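# Swap TB2 tip insert, bin the empty, latch lid

## Task

Lift the empty insert out of tip box TB2 and get it into the plastics bin BIN; letting it drop in from the bin's rim is fine. Take the loaded insert from the top of the yellow 200 uL refill tower and seat it in TB2. Its cut corner goes at the rear left when you look at the box from its front, the side opposite the lid hinge. It must snap in along both long edges. Close TB2's lid over it and push the lid's front edge fully down until it latches. At the finish, TB2, BIN and the yellow tower must each be upright on the table top. The wrapped blue 1000 uL refill tower must be exactly as it was at the start. Anything that stays in place only because the robot holds it does not count. Release everything and move the grippers away at the end.

## Robot and tools

ROBOT. Two 6-joint arms, left_arm and right_arm, each with a two-finger parallel gripper. Root-link bases in the scene frame: left_arm (-0.003, +0.310, 0) m, quat_wxyz (+0.997, 0, 0, +0.076); right_arm (+0.045, -0.290, 0) m, quat_wxyz (+0.996, 0, 0, +0.086). Joint order per arm, used in every row and result list: waist, shoulder, elbow, wrist pitch, wrist yaw, wrist roll. Stated ranges in rad: waist -2.880..2.880, shoulder 0.000..3.142, elbow 0.000..3.019, wrist pitch -1.693..1.571, wrist yaw -1.571..1.571, wrist roll -2.094..2.094. The real end of a range may sit up to 0.019 rad either side of these.

FRAME. One scene frame for both arms: origin on the table top midway between the arms, +x out over the table, +z up, left_arm on the +y side. The words left and right name arms, not sides of any picture. Fingers point along the gripper's +z and open along its y. The reported hand point lies between the finger pads, roughly 1 cm behind the tips, and can be off, more so at long reach.

execute_actions(actions). actions is a list of actions; each action is a table of up to 15 rows; each row is one control step of 1/30 s, and if fewer than 15 rows are given the last one repeats for the rest. Every row holds 14 numbers in [-1, 1], always for both arms: left_arm's six joint values then its opening, then right_arm's six joint values then its opening. Joint values are offsets, not poses: they are measured from the arm's angles when that action began (for a call's first action, the last angles a result reported), never from the previous row. They are scaled: 1.0 equals 1.264 rad waist, 1.32 shoulder, 1.276 elbow, 1.83 wrist pitch, 1.686 wrist yaw, 2.022 wrist roll. Opening is absolute: +1 fully open, -1 closed. An action asking any joint to go more than 0.019 rad beyond its range is rejected for both arms; if the first action fails that check, or any action is malformed, the whole call does nothing. An empty list just returns the current state and images.

move(target, speed, blocking). target is one 14-number row as above: joint offsets measured from the Joint positions of the latest result that showed them, plus absolute openings sent at once. All joints follow paths that finish together, so the hand travels along a curve; paths last 0.5 to 10 s and ignore obstacles and the other arm. speed (0.01 to 2 rad/s, default 0.5) caps the joint with the farthest to go. blocking=false returns after 0.5 s while motion continues; then only wait or stop are accepted until a result shows the move ended. The extra move: line reports the ending (done, off_target, moving, held, fault), limits=held or limits=none, and each arm's joint farthest from its target. Faster moves and targets set deeper past a contact press harder.

wait(seconds): 0 to 10; the arms keep their last command, and a running move goes on. stop(): brakes a running move; it needs some distance. zoom_image(camera, region): region [x0, y0, x1, y1] in pixels, at most 504 by 504, from cam_head_left, cam_head_right, cam_left_wrist or cam_right_wrist (all 504x504, returned in that order). read_manual(section): only "licences". finished_scene(scene): the current scene's number; final, and the goal must already hold.

RESULTS. The state line gives each gripper's position (m) and quat_wxyz. Joint positions and Joint velocities list six joints (rad, rad/s) then finger gap (m, 0.094 when open). Joint targets shows what the joints are being driven to now. grip_measured is the measured opening on the command scale; each gripper may read about 1 mm off, consistently. Step readings list joint angles at some steps; HELD marks steps where an arm was held back. Other lines: joint sent to its limit; joint command not followed (a clearance check altered targets); MOTOR HOT from 85 °C; FAULT or OVER-TEMPERATURE FAULT at 100 °C, when that arm goes limp and drops.

MOTION NOTES. Per step, each joint's target stays within a lead of its measured angle (0.264 waist, 0.32 shoulder, 0.276 elbow, 0.33 wrist pitch, 0.186 wrist yaw, 0.522 wrist roll rad), and targets putting the hand over 70 mm from its measured spot are scaled back, so big offsets take several actions and unfinished motion must be recommanded. Zero offsets can let an arm sag; correct it by commanding back to the wanted angles. Moves of a few mm may not register. The robot keeps the last command while you are composing a reply.

GRIPPING. To hold something, command an opening about 0.03 below grip_measured; smaller gaps grip more lightly. Pad force is about 50 to 62 N, less for parts under about 2 mm thick, with a brief spike on first contact. Holding loads heats motors.

AVOID. Releasing the full insert anywhere except in or on the tip box, back on its own tower, or in BIN; it only counts there if touching nothing else, apart from the empty insert lying flat in the box opening. Knocking or putting anything off the table. The arms striking or pushing each other. Drops, slips, slams and hard pushes. Remember TB2, BIN and both towers are loose, and loose items may occasionally get nudged by outside pushes.

Each tool is called after "Emit:" as name(argument=value, ...), one argument or row to a line, values as JSON.

## Session

Emit:
execute_actions(
  actions=[],
)

Scene clock: 0.00 s.
left_arm: end_effector_position=(+0.1413, +0.9056, +0.3249) grip_measured=+1.000 end_effector_quat_wxyz=(+0.615, -0.450, +0.468, +0.447) | right_arm: end_effector_position=(+0.4862, -0.0618, +0.2972) grip_measured=+1.000 end_effector_quat_wxyz=(-0.104, +0.461, +0.759, +0.447)
Joint names: [waist, shoulder, elbow, wrist pitch, wrist yaw, wrist roll]
Joint positions: left_arm=[ 1.159  1.501  0.865  0.794 -0.082 -0.124  0.094] | right_arm=[ 0.065  1.303  1.152 -0.781 -0.766  1.594  0.094]
Joint velocities: left_arm=[-0.005 -0.015 -0.002  0.002 -0.007 -0.051  0.   ] | right_arm=[ 0.024 -0.005  0.002  0.002  0.051 -0.081  0.   ]
Motor temperatures (°C, as the motors report them): left_arm=[20 23 22 20 21 22] | right_arm=[20 22 20 20 24 22]
Joint targets: left_arm=[1.159 1.504 0.888 0.798 -0.082 -0.124] | right_arm=[0.065 1.308 1.175 -0.779 -0.766 1.594]

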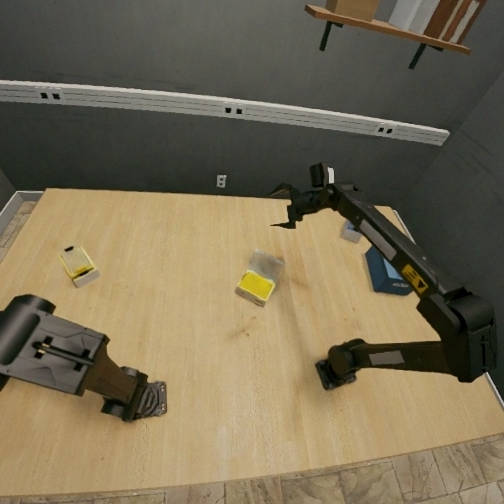

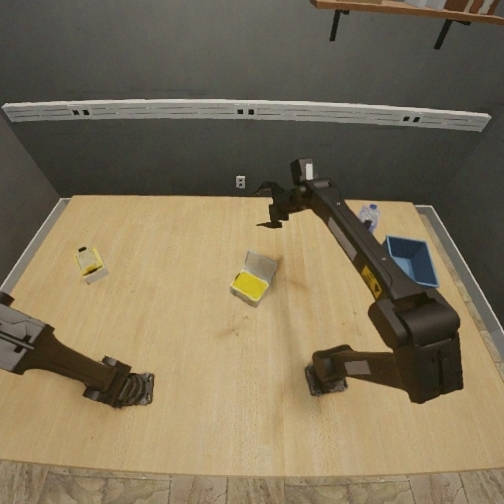

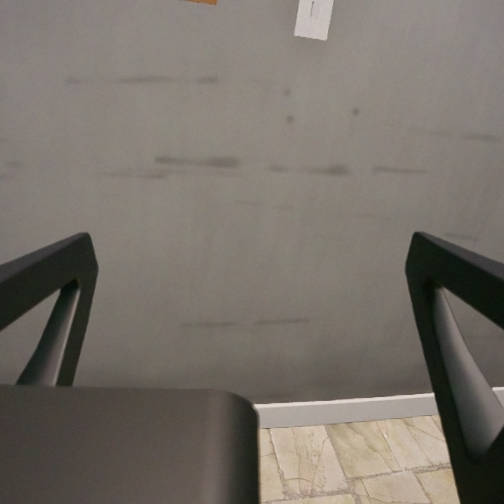

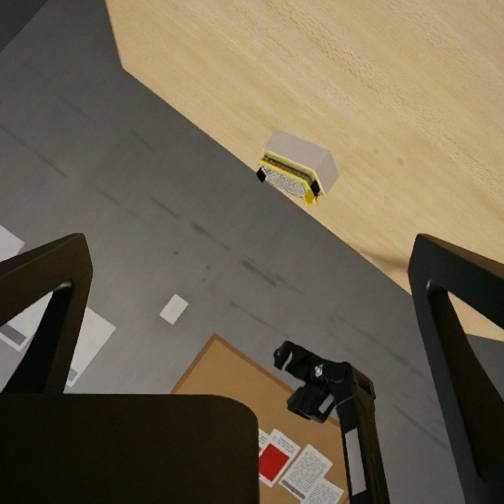

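Emit:
zoom_image(
  camera="cam_head_left",
  region=[210, 230, 310, 330],
)

Emit:
zoom_image(
  camera="cam_head_left",
  region=[30, 220, 130, 320],
)

Emit:
zoom_image(
  camera="cam_right_wrist",
  region=[240, 110, 360, 230],
)

Emit:
zoom_image(
  camera="cam_head_right",
  region=[330, 180, 460, 310],
)

Region (210, 230, 310, 330) of cam_head_left's 504x504 image, scaled by 5.040, with more detail than that image has.

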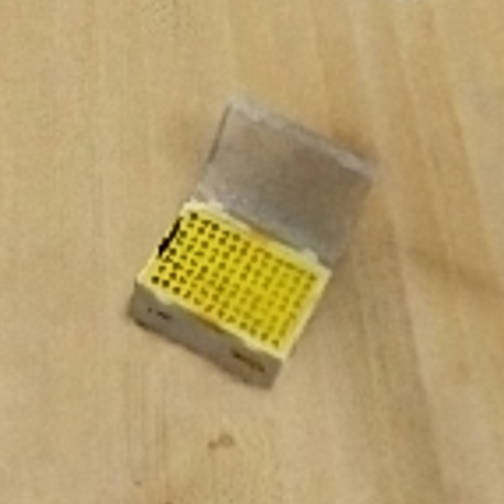

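Region (30, 220, 130, 320) of cam_head_left's 504x504 image, scaled by 5.040, with more detail than that image has.

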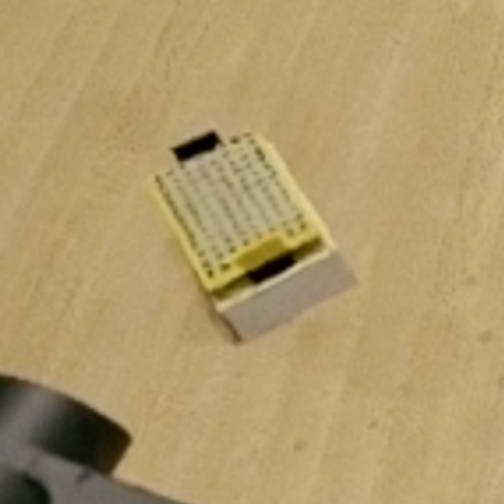

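Region (240, 110, 360, 230) of cam_right_wrist's 504x504 image, scaled by 4.200, with more detail than that image has.

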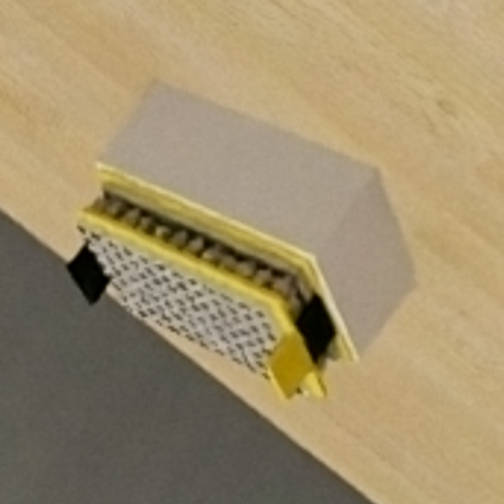

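Region (330, 180, 460, 310) of cam_head_right's 504x504 image, scaled by 3.877, with more detail than that image has.

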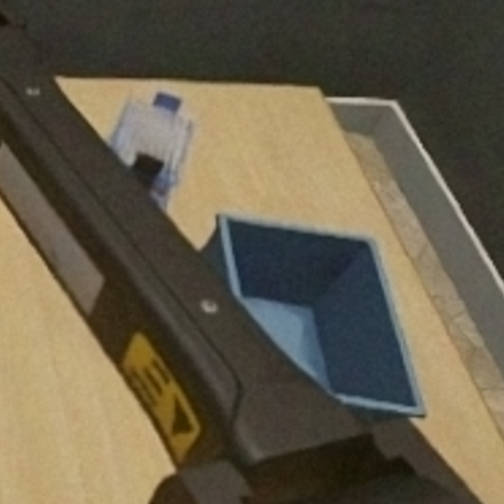

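Emit:
move(
  target=[-0.612,-0.130,0.308,-0.901,0.049,0.061,1,0.328,-0.247,-0.189,-0.043,0.454,-0.788,1],
  speed=0.8,
)

Scene clock: 39.57 s.
left_arm: end_effector_position=(+0.4407, +0.5753, +0.2615) grip_measured=+1.000 end_effector_quat_wxyz=(+0.285, -0.260, +0.919, +0.077) | right_arm: end_effector_position=(+0.3685, -0.0496, +0.2661) grip_measured=+1.000 end_effector_quat_wxyz=(+0.309, -0.291, +0.899, +0.106)
Joint names: [waist, shoulder, elbow, wrist pitch, wrist yaw, wrist roll]
Joint positions: left_arm=[ 0.388  1.335  1.204 -0.84  -0.    -0.011  0.094] | right_arm=[ 0.468  0.989  0.924 -0.841 -0.003  0.015  0.094]
Joint velocities: left_arm=[-0.005 -0.005 -0.022 -0.002 -0.022 -0.022  0.   ] | right_arm=[ 0.005 -0.015 -0.007 -0.007  0.022 -0.007  0.   ]
Motor temperatures (°C, as the motors report them): left_arm=[20 25 30 21 21 22] | right_arm=[20 23 29 20 24 22]
Joint targets: left_arm=[0.386 1.329 1.258 -0.854 0.000 -0.001] | right_arm=[0.480 0.977 0.910 -0.860 -0.001 0.000]
move: off_target (left_arm); limits=none; left_arm: farthest joint: the elbow, 0.054 radians from its target (0.393 radians at the start); right_arm: farthest joint: the wrist pitch, 0.019 radians from its target (0.079 radians at the start)

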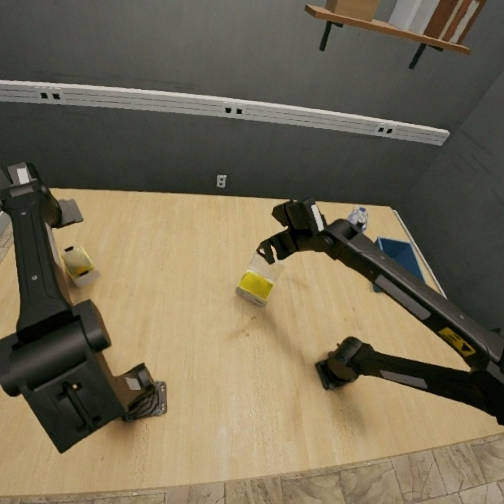

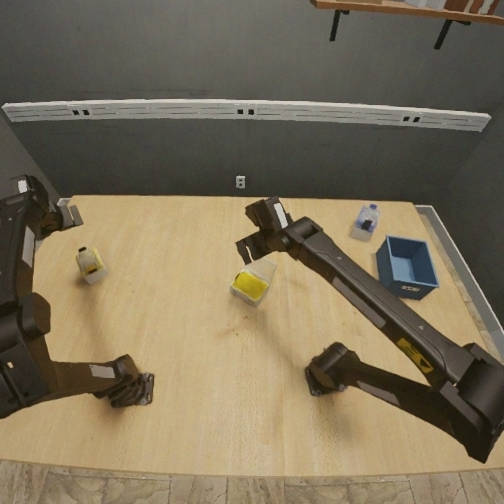

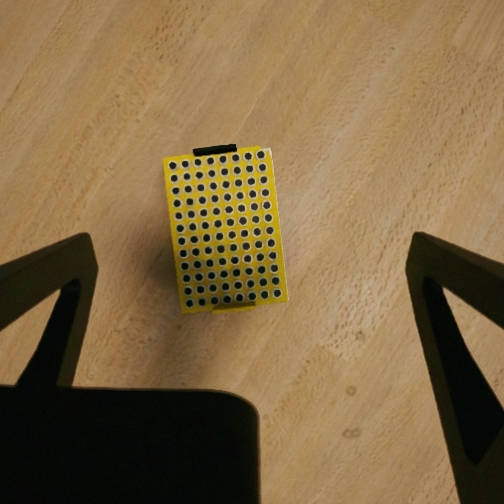

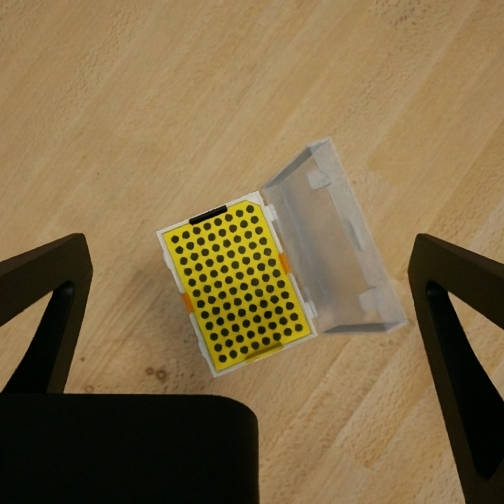

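Emit:
zoom_image(
  camera="cam_right_wrist",
  region=[140, 130, 420, 390],
)

Emit:
zoom_image(
  camera="cam_left_wrist",
  region=[130, 130, 330, 330],
)

Region (140, 130, 420, 390) of cam_right_wrist's 504x504 image, scaled by 1.800, with more detail than that image has; it fills the top 468 rows of this view, and the rest is white.

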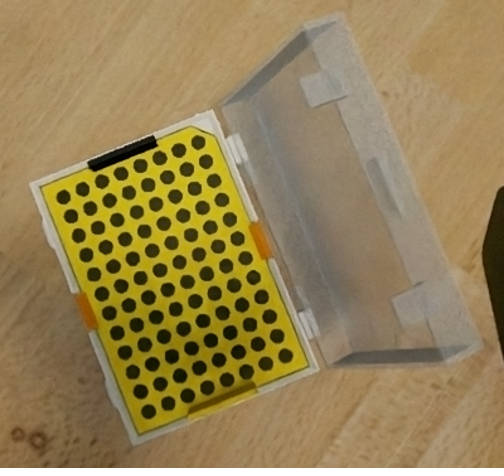

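Region (130, 130, 330, 330) of cam_left_wrist's 504x504 image, scaled by 2.520, with more detail than that image has.

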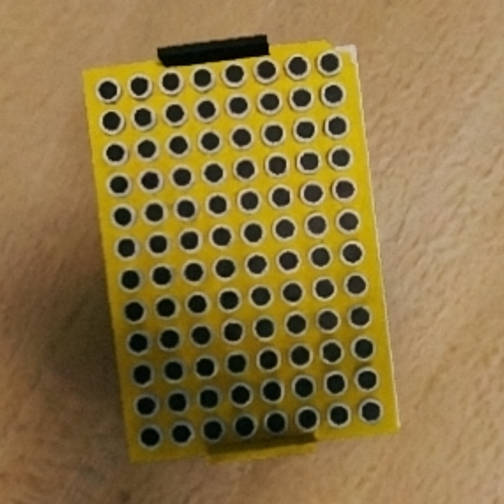

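Emit:
move(
  target=[-0.678,0.443,0.114,-0.228,0.495,0.978,1,-0.023,0.211,0.084,-0.254,0,-0.98,-0.36],
  speed=0.8,
)

Scene clock: 95.73 s.
left_arm: end_effector_position=(+0.4088, +0.0401, +0.0675) grip_measured=+1.000 end_effector_quat_wxyz=(+0.208, +0.799, +0.431, -0.364) | right_arm: end_effector_position=(+0.3174, -0.0937, +0.1637) grip_measured=-0.357 end_effector_quat_wxyz=(-0.006, +0.960, -0.279, +0.003)
Joint names: [waist, shoulder, elbow, wrist pitch, wrist yaw, wrist roll]
Joint positions: left_arm=[-0.469  1.907  1.307 -1.244  0.832  1.956  0.094] | right_arm=[ 0.453  1.245  0.976 -1.29  -0.003 -1.953  0.03 ]
Joint velocities: left_arm=[-0.015 -0.005  0.017  0.007 -0.037  0.007  0.   ] | right_arm=[-0.005  0.005  0.007  0.012  0.007  0.022  0.001]
Motor temperatures (°C, as the motors report them): left_arm=[20 26 38 21 22 22] | right_arm=[20 23 30 20 24 23]
Joint targets: left_arm=[-0.468 1.920 1.350 -1.257 0.834 1.967] | right_arm=[0.438 1.267 1.032 -1.306 -0.003 -1.967]
move: off_target (left_arm, right_arm); limits=none; left_arm: farthest joint: the elbow, 0.042 radians from its target (0.145 radians at the start); right_arm: farthest joint: the elbow, 0.056 radians from its target (0.107 radians at the start)

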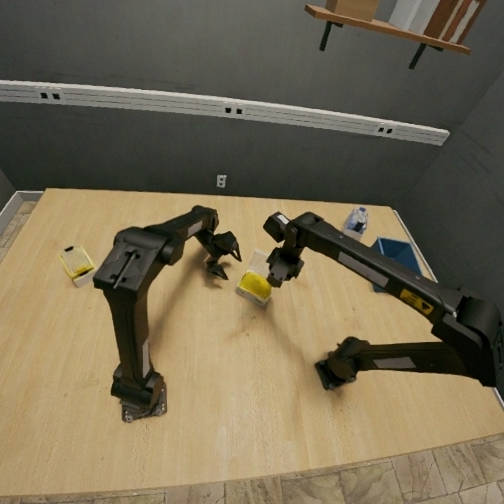

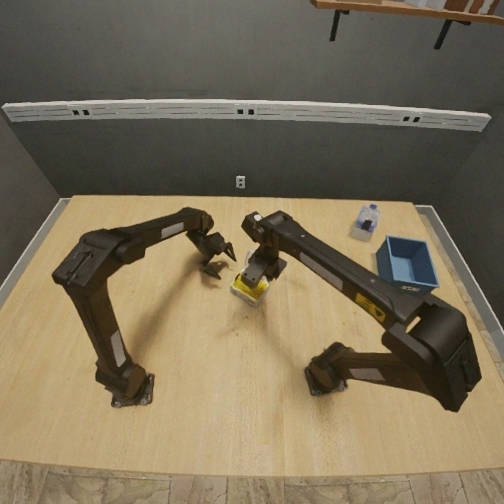

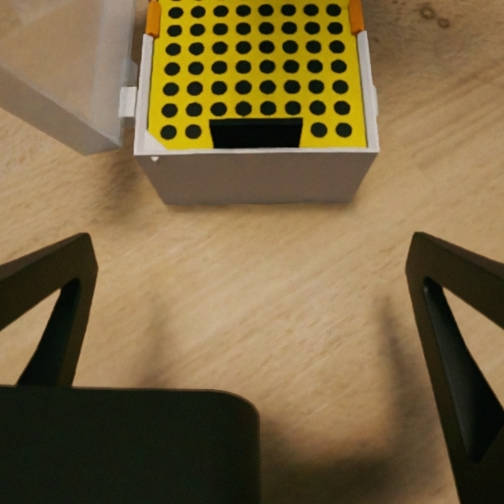

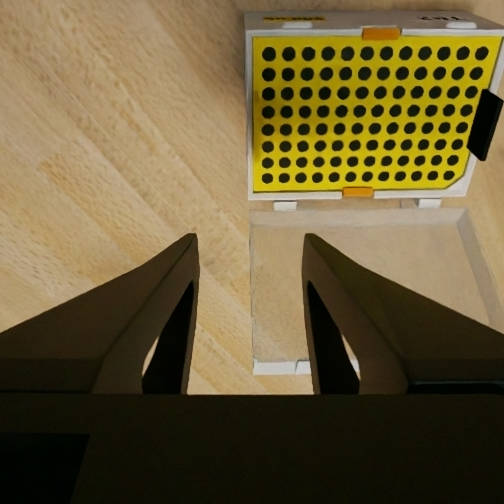

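Emit:
move(
  target=[-0.038,0.046,-0.050,0.088,0.011,-0.044,1,-0.021,0.092,-0.113,0.130,0,-0.011,-0.36],
  speed=0.3,
)

Scene clock: 112.33 s.
left_arm: end_effector_position=(+0.3972, +0.0234, +0.0276) grip_measured=+1.000 end_effector_quat_wxyz=(+0.208, +0.793, +0.439, -0.367) | right_arm: end_effector_position=(+0.3204, -0.0966, +0.0837) grip_measured=-0.357 end_effector_quat_wxyz=(+0.001, +0.960, -0.280, -0.003)
Joint names: [waist, shoulder, elbow, wrist pitch, wrist yaw, wrist roll]
Joint positions: left_arm=[-0.507  1.95   1.248 -1.096  0.849  1.878  0.094] | right_arm=[ 0.441  1.347  0.84  -1.069 -0.003 -1.961  0.03 ]
Joint velocities: left_arm=[-0.005 -0.015 -0.012 -0.007 -0.037 -0.081  0.   ] | right_arm=[-0.015  0.005 -0.002 -0.012  0.051  0.007 -0.   ]
Motor temperatures (°C, as the motors report them): left_arm=[20 27 35 21 22 22] | right_arm=[20 23 33 20 24 23]
Joint targets: left_arm=[-0.518 1.967 1.244 -1.083 0.851 1.867] | right_arm=[0.427 1.366 0.831 -1.052 -0.003 -1.975]
move: done; limits=none; left_arm: farthest joint: the shoulder, 0.017 radians from its target (0.061 radians at the start); right_arm: farthest joint: the shoulder, 0.020 radians from its target (0.122 radians at the start)

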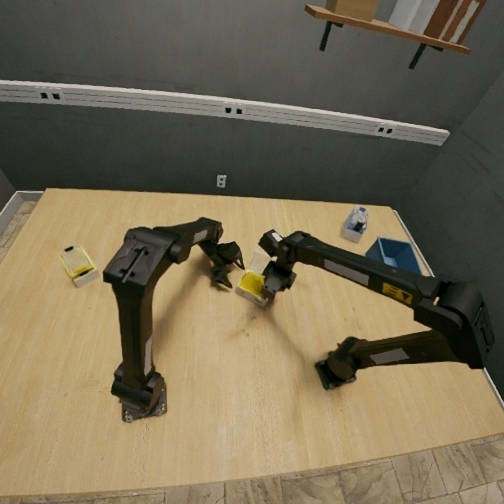

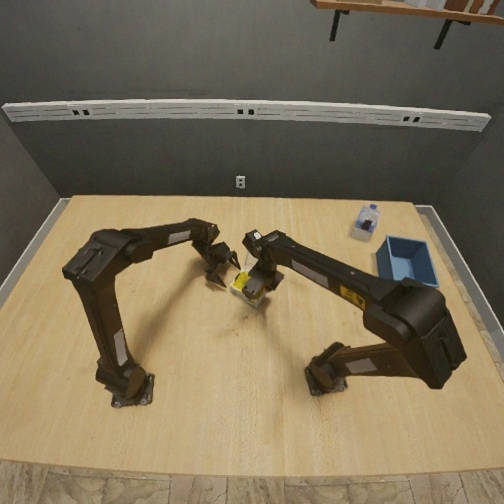

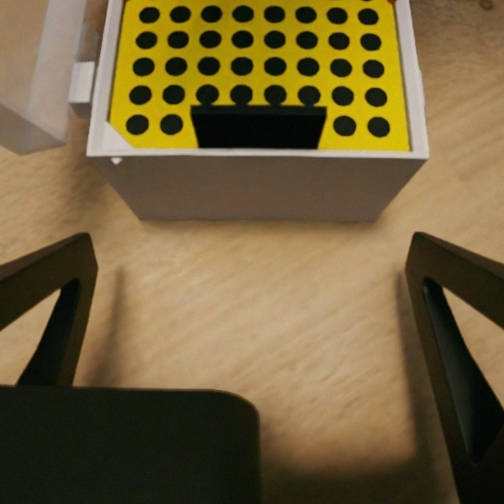

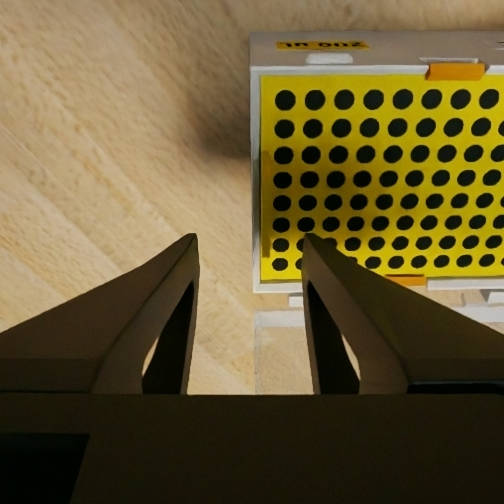

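Emit:
zoom_image(
  camera="cam_right_wrist",
  region=[180, 100, 380, 300],
)

Region (180, 100, 380, 300) of cam_right_wrist's 504x504 image, scaled by 2.520, with more detail than that image has.

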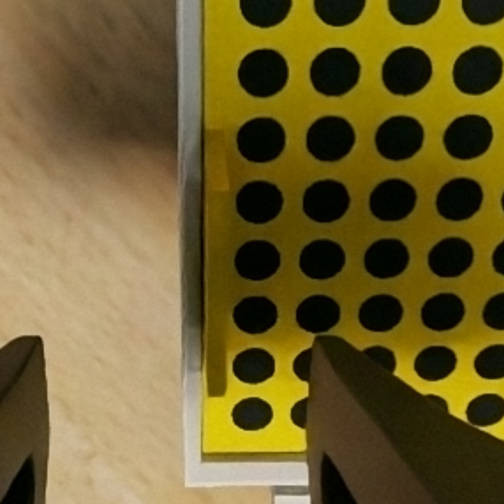

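Emit:
move(
  target=[-0.083,-0.019,-0.0386,0.0705,0.010,-0.0675,1,0.023,0.042,-0.029,0.047,0,0.013,-0.36],
  speed=0.15,
)

Scene clock: 126.97 s.
left_arm: end_effector_position=(+0.3711, -0.0169, +0.0192) grip_measured=+1.000 end_effector_quat_wxyz=(+0.201, +0.794, +0.437, -0.372) | right_arm: end_effector_position=(+0.3205, -0.0903, +0.0655) grip_measured=-0.357 end_effector_quat_wxyz=(-0.004, +0.960, -0.279, +0.001)
Joint names: [waist, shoulder, elbow, wrist pitch, wrist yaw, wrist roll]
Joint positions: left_arm=[-0.603  1.94   1.205 -0.979  0.864  1.752  0.094] | right_arm=[ 0.456  1.378  0.815 -1.001 -0.003 -1.949  0.03 ]
Joint velocities: left_arm=[-0.024  0.005 -0.007 -0.007 -0.037 -0.007  0.   ] | right_arm=[-0.005 -0.015 -0.002 -0.007  0.095 -0.037  0.001]
Motor temperatures (°C, as the motors report them): left_arm=[20 28 31 20 22 22] | right_arm=[20 23 29 20 24 23]
Joint targets: left_arm=[-0.612 1.925 1.199 -0.967 0.866 1.741] | right_arm=[0.470 1.402 0.803 -0.983 -0.003 -1.935]
move: off_target (right_arm); limits=none; left_arm: farthest joint: the shoulder, 0.015 radians from its target (0.025 radians at the start); right_arm: farthest joint: the shoulder, 0.025 radians from its target (0.056 radians at the start)

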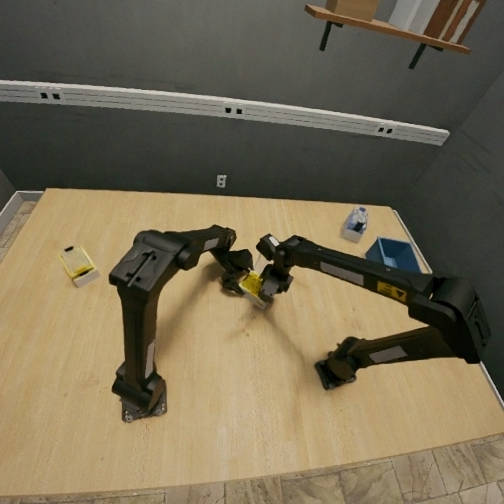

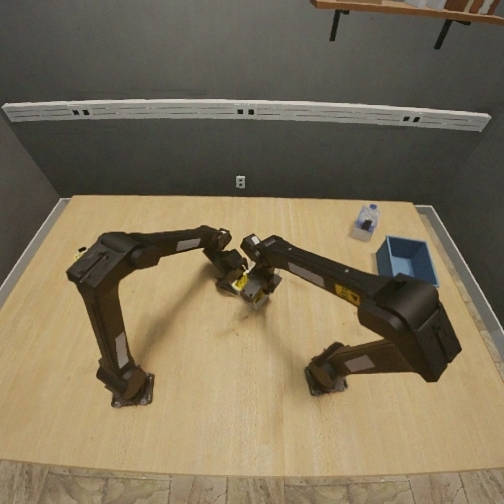

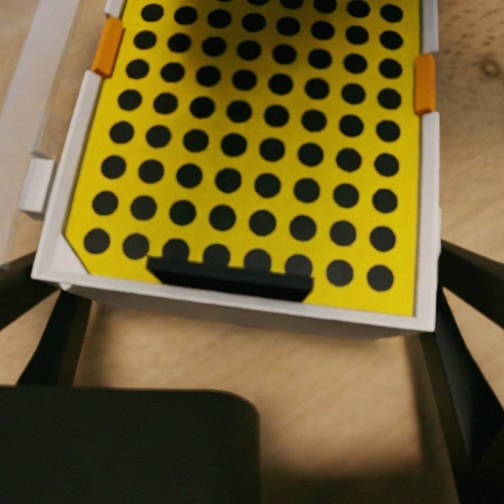

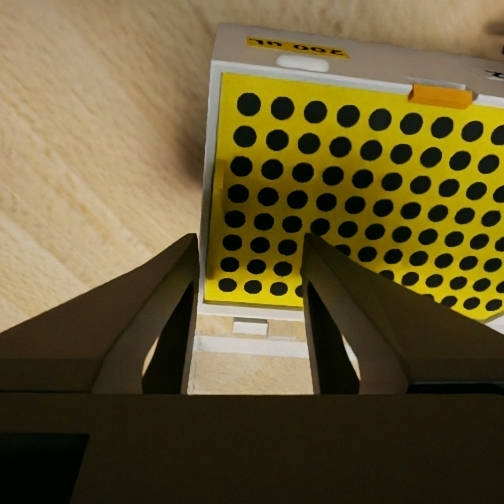

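Emit:
execute_actions(
  actions=[
    [[0,0,0,0,0,0,0.95,0,0,0,0,0,0,-0.2],[0,0,0,0,0,0,0.93,0,0,0,0,0,0,-0.2],[0,0,0,0,0,0,0.91,0,0,0,0,0,0,-0.2],[0,0,0,0,0,0,0.89,0,0,0,0,0,0,-0.2],[0,0,0,0,0,0,0.87,0,0,0,0,0,0,-0.2],[0,0,0,0,0,0,0.85,0,0,0,0,0,0,-0.2],[0,0,0,0,0,0,0.83,0,0,0,0,0,0,-0.2],[0,0,0,0,0,0,0.81,0,0,0,0,0,0,-0.2],[0,0,0,0,0,0,0.79,0,0,0,0,0,0,-0.2]],
  ],
)

Scene clock: 130.23 s.
left_arm: end_effector_position=(+0.3711, -0.0169, +0.0192) grip_measured=+0.836 end_effector_quat_wxyz=(+0.201, +0.794, +0.437, -0.372) | right_arm: end_effector_position=(+0.3205, -0.0903, +0.0655) grip_measured=-0.203 end_effector_quat_wxyz=(-0.004, +0.960, -0.279, +0.001)
Joint names: [waist, shoulder, elbow, wrist pitch, wrist yaw, wrist roll]
Joint positions: left_arm=[-0.603  1.94   1.205 -0.979  0.864  1.751  0.086] | right_arm=[ 0.456  1.378  0.815 -1.001 -0.003 -1.948  0.037]
Joint velocities: left_arm=[ 0.005  0.005 -0.012 -0.002  0.066  0.007 -0.   ] | right_arm=[-0.005 -0.024 -0.012  0.007 -0.022  0.037  0.001]
Motor temperatures (°C, as the motors report them): left_arm=[20 28 31 20 22 22] | right_arm=[20 23 29 20 24 23]
Joint targets: left_arm=[-0.603 1.940 1.205 -0.979 0.864 1.752] | right_arm=[0.456 1.378 0.815 -1.001 -0.003 -1.949]
Step readings (joint positions):
0: left_arm=[-0.603 1.940 1.205 -0.979 0.864 1.751] | right_arm=[0.456 1.378 0.815 -1.001 -0.003 -1.948]
1: left_arm=[-0.603 1.940 1.205 -0.979 0.864 1.751] | right_arm=[0.456 1.378 0.815 -1.001 -0.003 -1.948]
2: left_arm=[-0.603 1.940 1.205 -0.979 0.864 1.751] | right_arm=[0.456 1.378 0.815 -1.001 -0.003 -1.948]
4: left_arm=[-0.603 1.940 1.205 -0.979 0.864 1.751] | right_arm=[0.456 1.378 0.815 -1.001 -0.003 -1.948]
8: left_arm=[-0.603 1.940 1.205 -0.979 0.864 1.751] | right_arm=[0.456 1.378 0.815 -1.001 -0.003 -1.948]
15: Joint positions above

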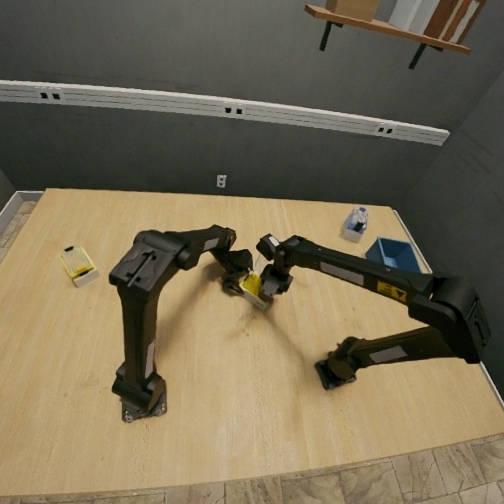

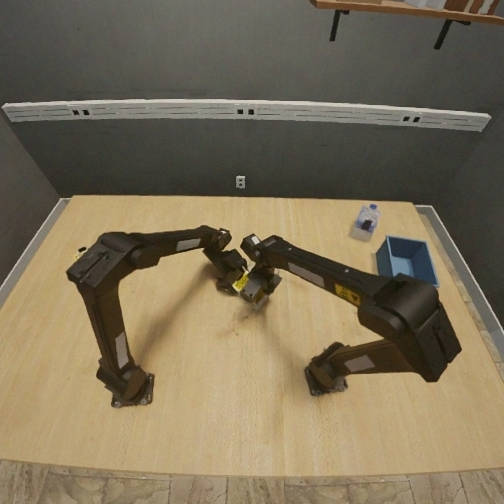

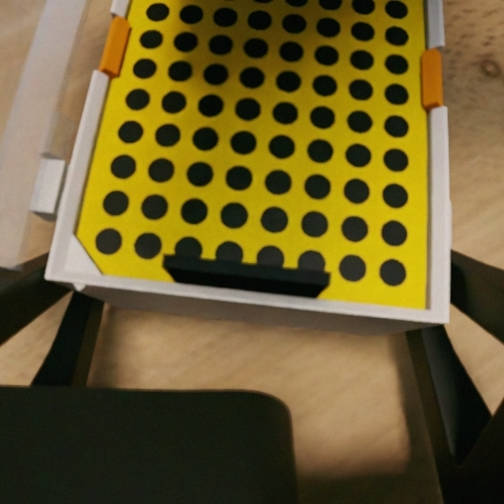

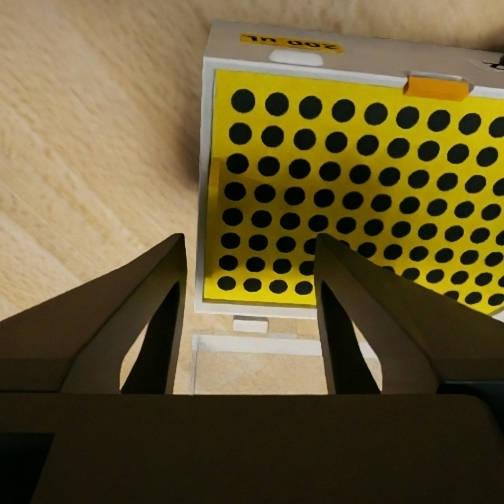

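Emit:
move(
  target=[0,0,0,0,0,0,0.79,0.0225,-0.033,-0.039,0,0,0.059,-0.3],
  speed=0.15,
)

Scene clock: 135.87 s.
left_arm: end_effector_position=(+0.3711, -0.0169, +0.0192) grip_measured=+0.836 end_effector_quat_wxyz=(+0.201, +0.794, +0.437, -0.372) | right_arm: end_effector_position=(+0.3054, -0.0956, +0.0619) grip_measured=-0.297 end_effector_quat_wxyz=(+0.000, +0.947, -0.323, -0.002)
Joint names: [waist, shoulder, elbow, wrist pitch, wrist yaw, wrist roll]
Joint positions: left_arm=[-0.603  1.94   1.205 -0.979  0.864  1.751  0.086] | right_arm=[ 0.47   1.35   0.777 -1.001 -0.003 -1.844  0.033]
Joint velocities: left_arm=[ 0.005 -0.015  0.007 -0.007 -0.066  0.022  0.   ] | right_arm=[-0.024 -0.015  0.007 -0.007  0.051 -0.051 -0.   ]
Motor temperatures (°C, as the motors report them): left_arm=[20 28 31 20 22 22] | right_arm=[20 23 29 20 24 23]
Joint targets: left_arm=[-0.603 1.940 1.205 -0.979 0.864 1.751] | right_arm=[0.484 1.334 0.765 -1.001 -0.003 -1.829]
move: done; limits=none; left_arm: farthest joint: the waist, 0.000 radians from its target (0.000 radians at the start); right_arm: farthest joint: the shoulder, 0.015 radians from its target (0.043 radians at the start)

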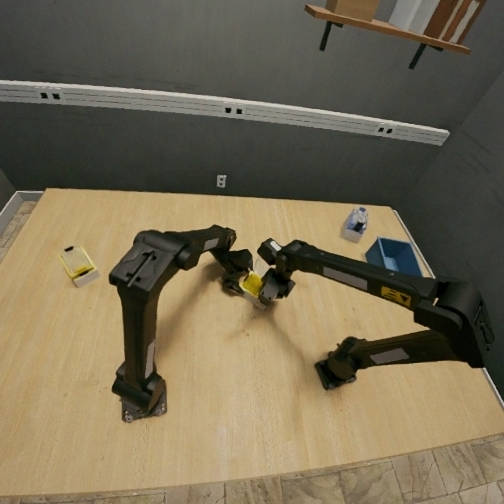

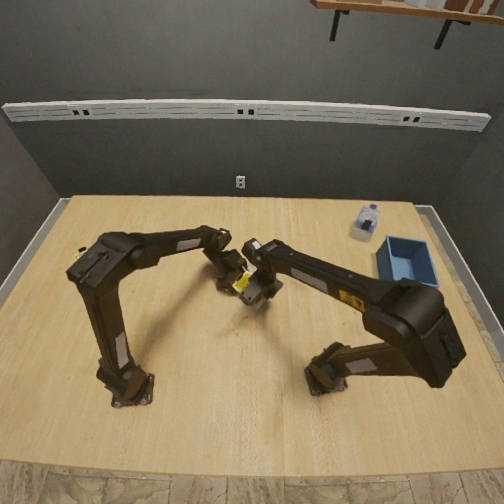

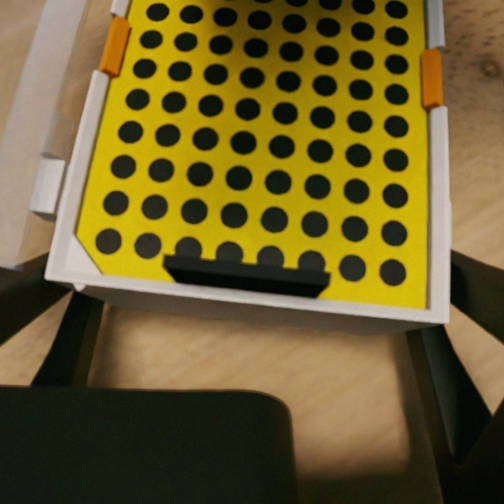

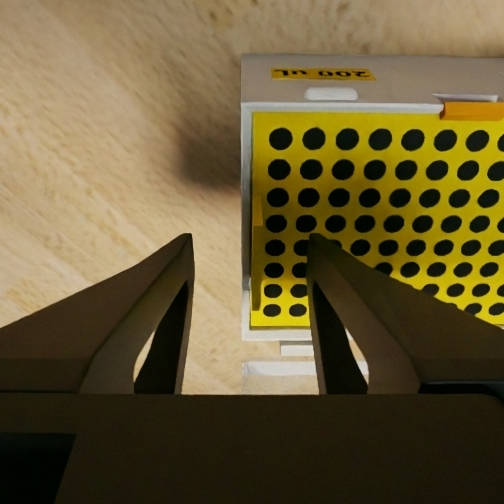

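Emit:
execute_actions(
  actions=[
    [[0,0,0,0,0,0,0.79,0,0,0,0,0,0,-0.5],[0,0,0,0,0,0,0.79,0,0,0,0,0,0,-0.6],[0,0,0,0,0,0,0.79,0,0,0,0,0,0,-0.7],[0,0,0,0,0,0,0.79,0,0,0,0,0,0,-0.75],[0,0,0,0,0,0,0.79,0,0,0,0,0,0,-0.8]],
  ],
)

Emit:
zoom_image(
  camera="cam_right_wrist",
  region=[170, 150, 370, 350],
)

Emit:
zoom_image(
  camera="cam_head_left",
  region=[210, 230, 310, 330],
)

Scene clock: 140.97 s.
left_arm: end_effector_position=(+0.3711, -0.0169, +0.0192) grip_measured=+0.836 end_effector_quat_wxyz=(+0.201, +0.794, +0.437, -0.372) | right_arm: end_effector_position=(+0.3054, -0.0956, +0.0619) grip_measured=-0.797 end_effector_quat_wxyz=(+0.000, +0.946, -0.323, -0.002)
Joint names: [waist, shoulder, elbow, wrist pitch, wrist yaw, wrist roll]
Joint positions: left_arm=[-0.603  1.94   1.205 -0.979  0.864  1.751  0.086] | right_arm=[ 0.47   1.35   0.777 -1.001 -0.003 -1.843  0.01 ]
Joint velocities: left_arm=[-0.015 -0.005 -0.022  0.002  0.022 -0.037 -0.001] | right_arm=[ 0.005  0.005 -0.012  0.007  0.037  0.007 -0.   ]
Motor temperatures (°C, as the motors report them): left_arm=[20 29 30 20 22 22] | right_arm=[20 24 28 20 24 23]
Joint targets: left_arm=[-0.603 1.940 1.205 -0.979 0.864 1.751] | right_arm=[0.470 1.350 0.777 -1.001 -0.003 -1.843]
Step readings (joint positions):
0: left_arm=[-0.603 1.940 1.205 -0.979 0.864 1.751] | right_arm=[0.470 1.350 0.777 -1.001 -0.003 -1.843]
1: left_arm=[-0.603 1.940 1.205 -0.979 0.864 1.751] | right_arm=[0.470 1.350 0.777 -1.001 -0.003 -1.843]
2: left_arm=[-0.603 1.940 1.205 -0.979 0.864 1.751] | right_arm=[0.470 1.350 0.777 -1.001 -0.003 -1.843]
4: left_arm=[-0.603 1.940 1.205 -0.979 0.864 1.751] | right_arm=[0.470 1.350 0.777 -1.001 -0.003 -1.843]
8: left_arm=[-0.603 1.940 1.205 -0.979 0.864 1.751] | right_arm=[0.470 1.350 0.777 -1.001 -0.003 -1.843]
15: Joint positions above

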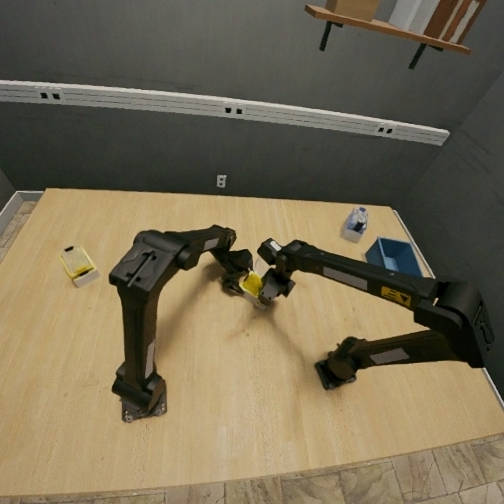

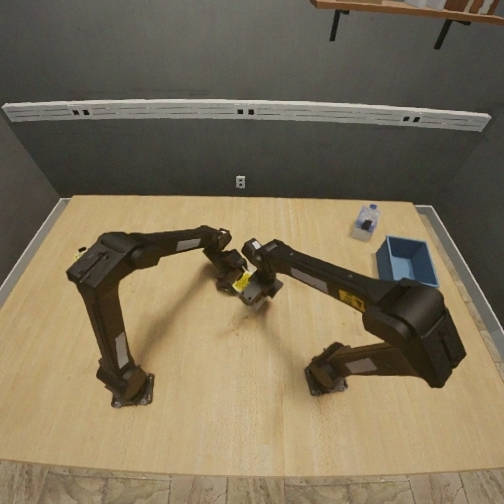

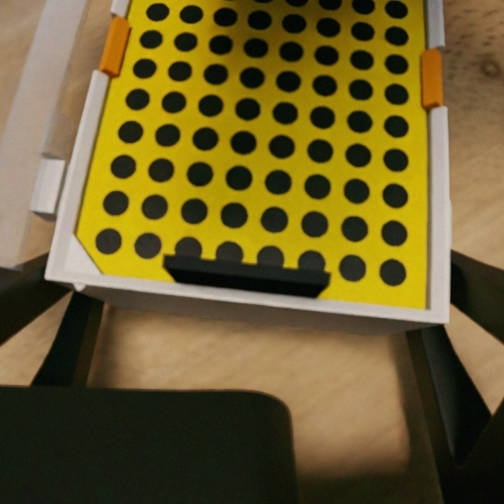

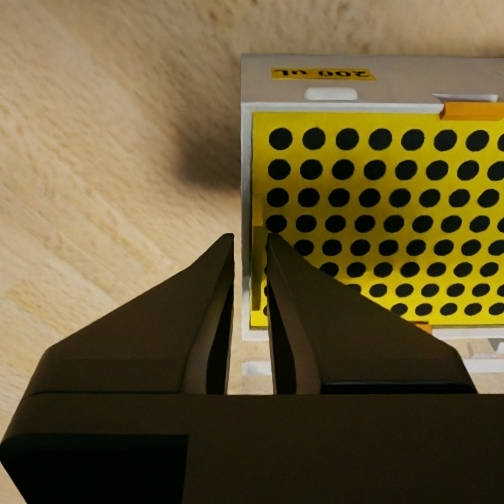

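Region (170, 150, 370, 350) of cam_right_wrist's 504x504 image, scaled by 2.520, with more detail than that image has.

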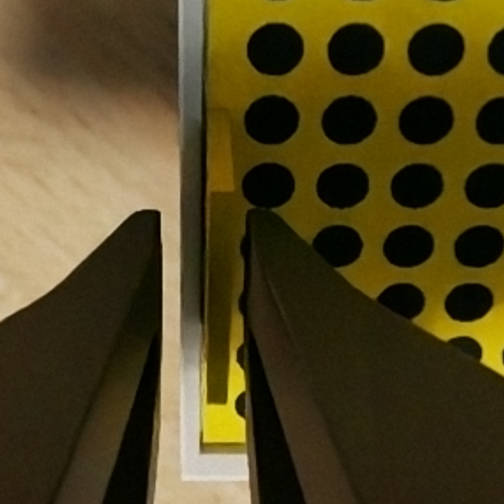

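Region (210, 230, 310, 330) of cam_head_left's 504x504 image, scaled by 5.040, with more detail than that image has.

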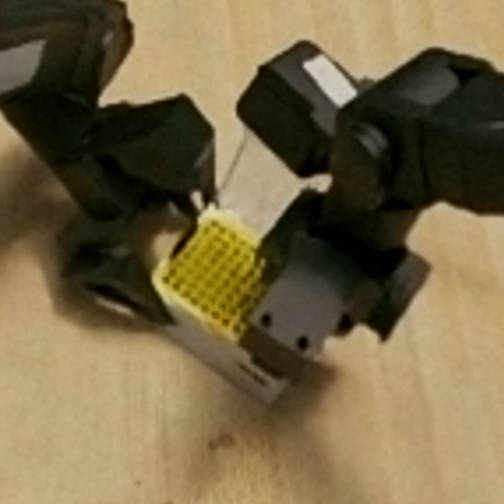

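Emit:
move(
  target=[0,0,0,0,0,0,0.79,0,0.029,0,0.017,0,0,-0.8],
  speed=0.08,
)

Scene clock: 145.97 s.
left_arm: end_effector_position=(+0.3711, -0.0169, +0.0192) grip_measured=+0.836 end_effector_quat_wxyz=(+0.201, +0.794, +0.437, -0.372) | right_arm: end_effector_position=(+0.3072, -0.0942, +0.0573) grip_measured=-0.797 end_effector_quat_wxyz=(+0.001, +0.946, -0.323, -0.002)
Joint names: [waist, shoulder, elbow, wrist pitch, wrist yaw, wrist roll]
Joint positions: left_arm=[-0.603  1.94   1.205 -0.979  0.864  1.751  0.086] | right_arm=[ 0.47   1.365  0.777 -0.987 -0.003 -1.843  0.01 ]
Joint velocities: left_arm=[ 0.005 -0.005 -0.002  0.012  0.022  0.007  0.001] | right_arm=[-0.005 -0.005  0.002  0.012 -0.037 -0.007 -0.   ]
Motor temperatures (°C, as the motors report them): left_arm=[20 29 30 20 22 22] | right_arm=[20 24 28 20 24 23]
Joint targets: left_arm=[-0.603 1.940 1.205 -0.979 0.864 1.751] | right_arm=[0.470 1.388 0.777 -0.969 -0.003 -1.843]
move: off_target (right_arm); limits=none; left_arm: farthest joint: the waist, 0.000 radians from its target (0.000 radians at the start); right_arm: farthest joint: the shoulder, 0.024 radians from its target (0.038 radians at the start)

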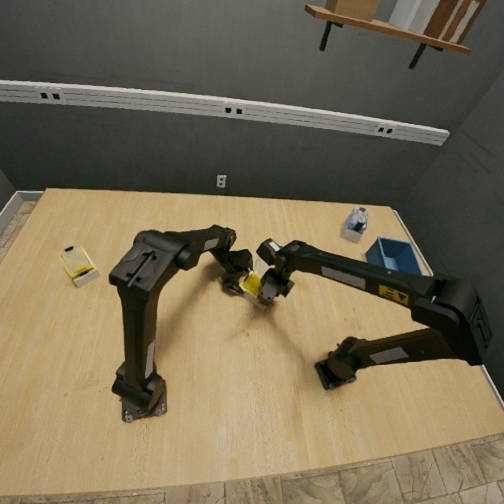

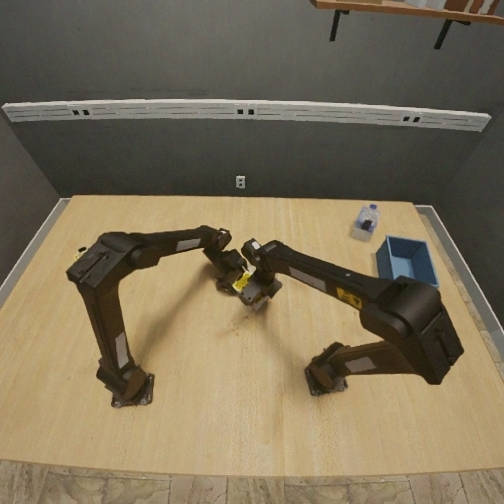

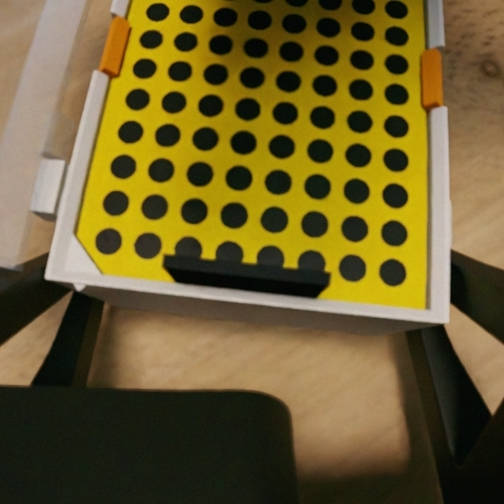

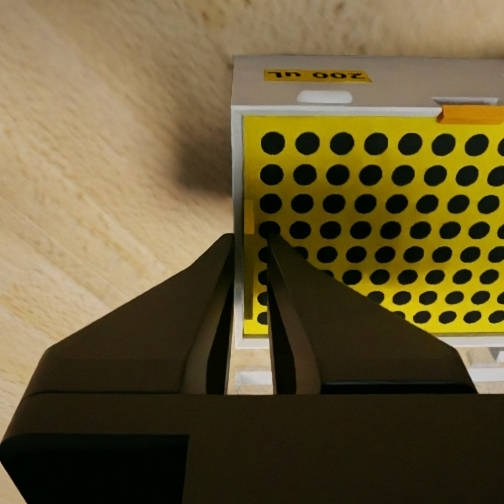

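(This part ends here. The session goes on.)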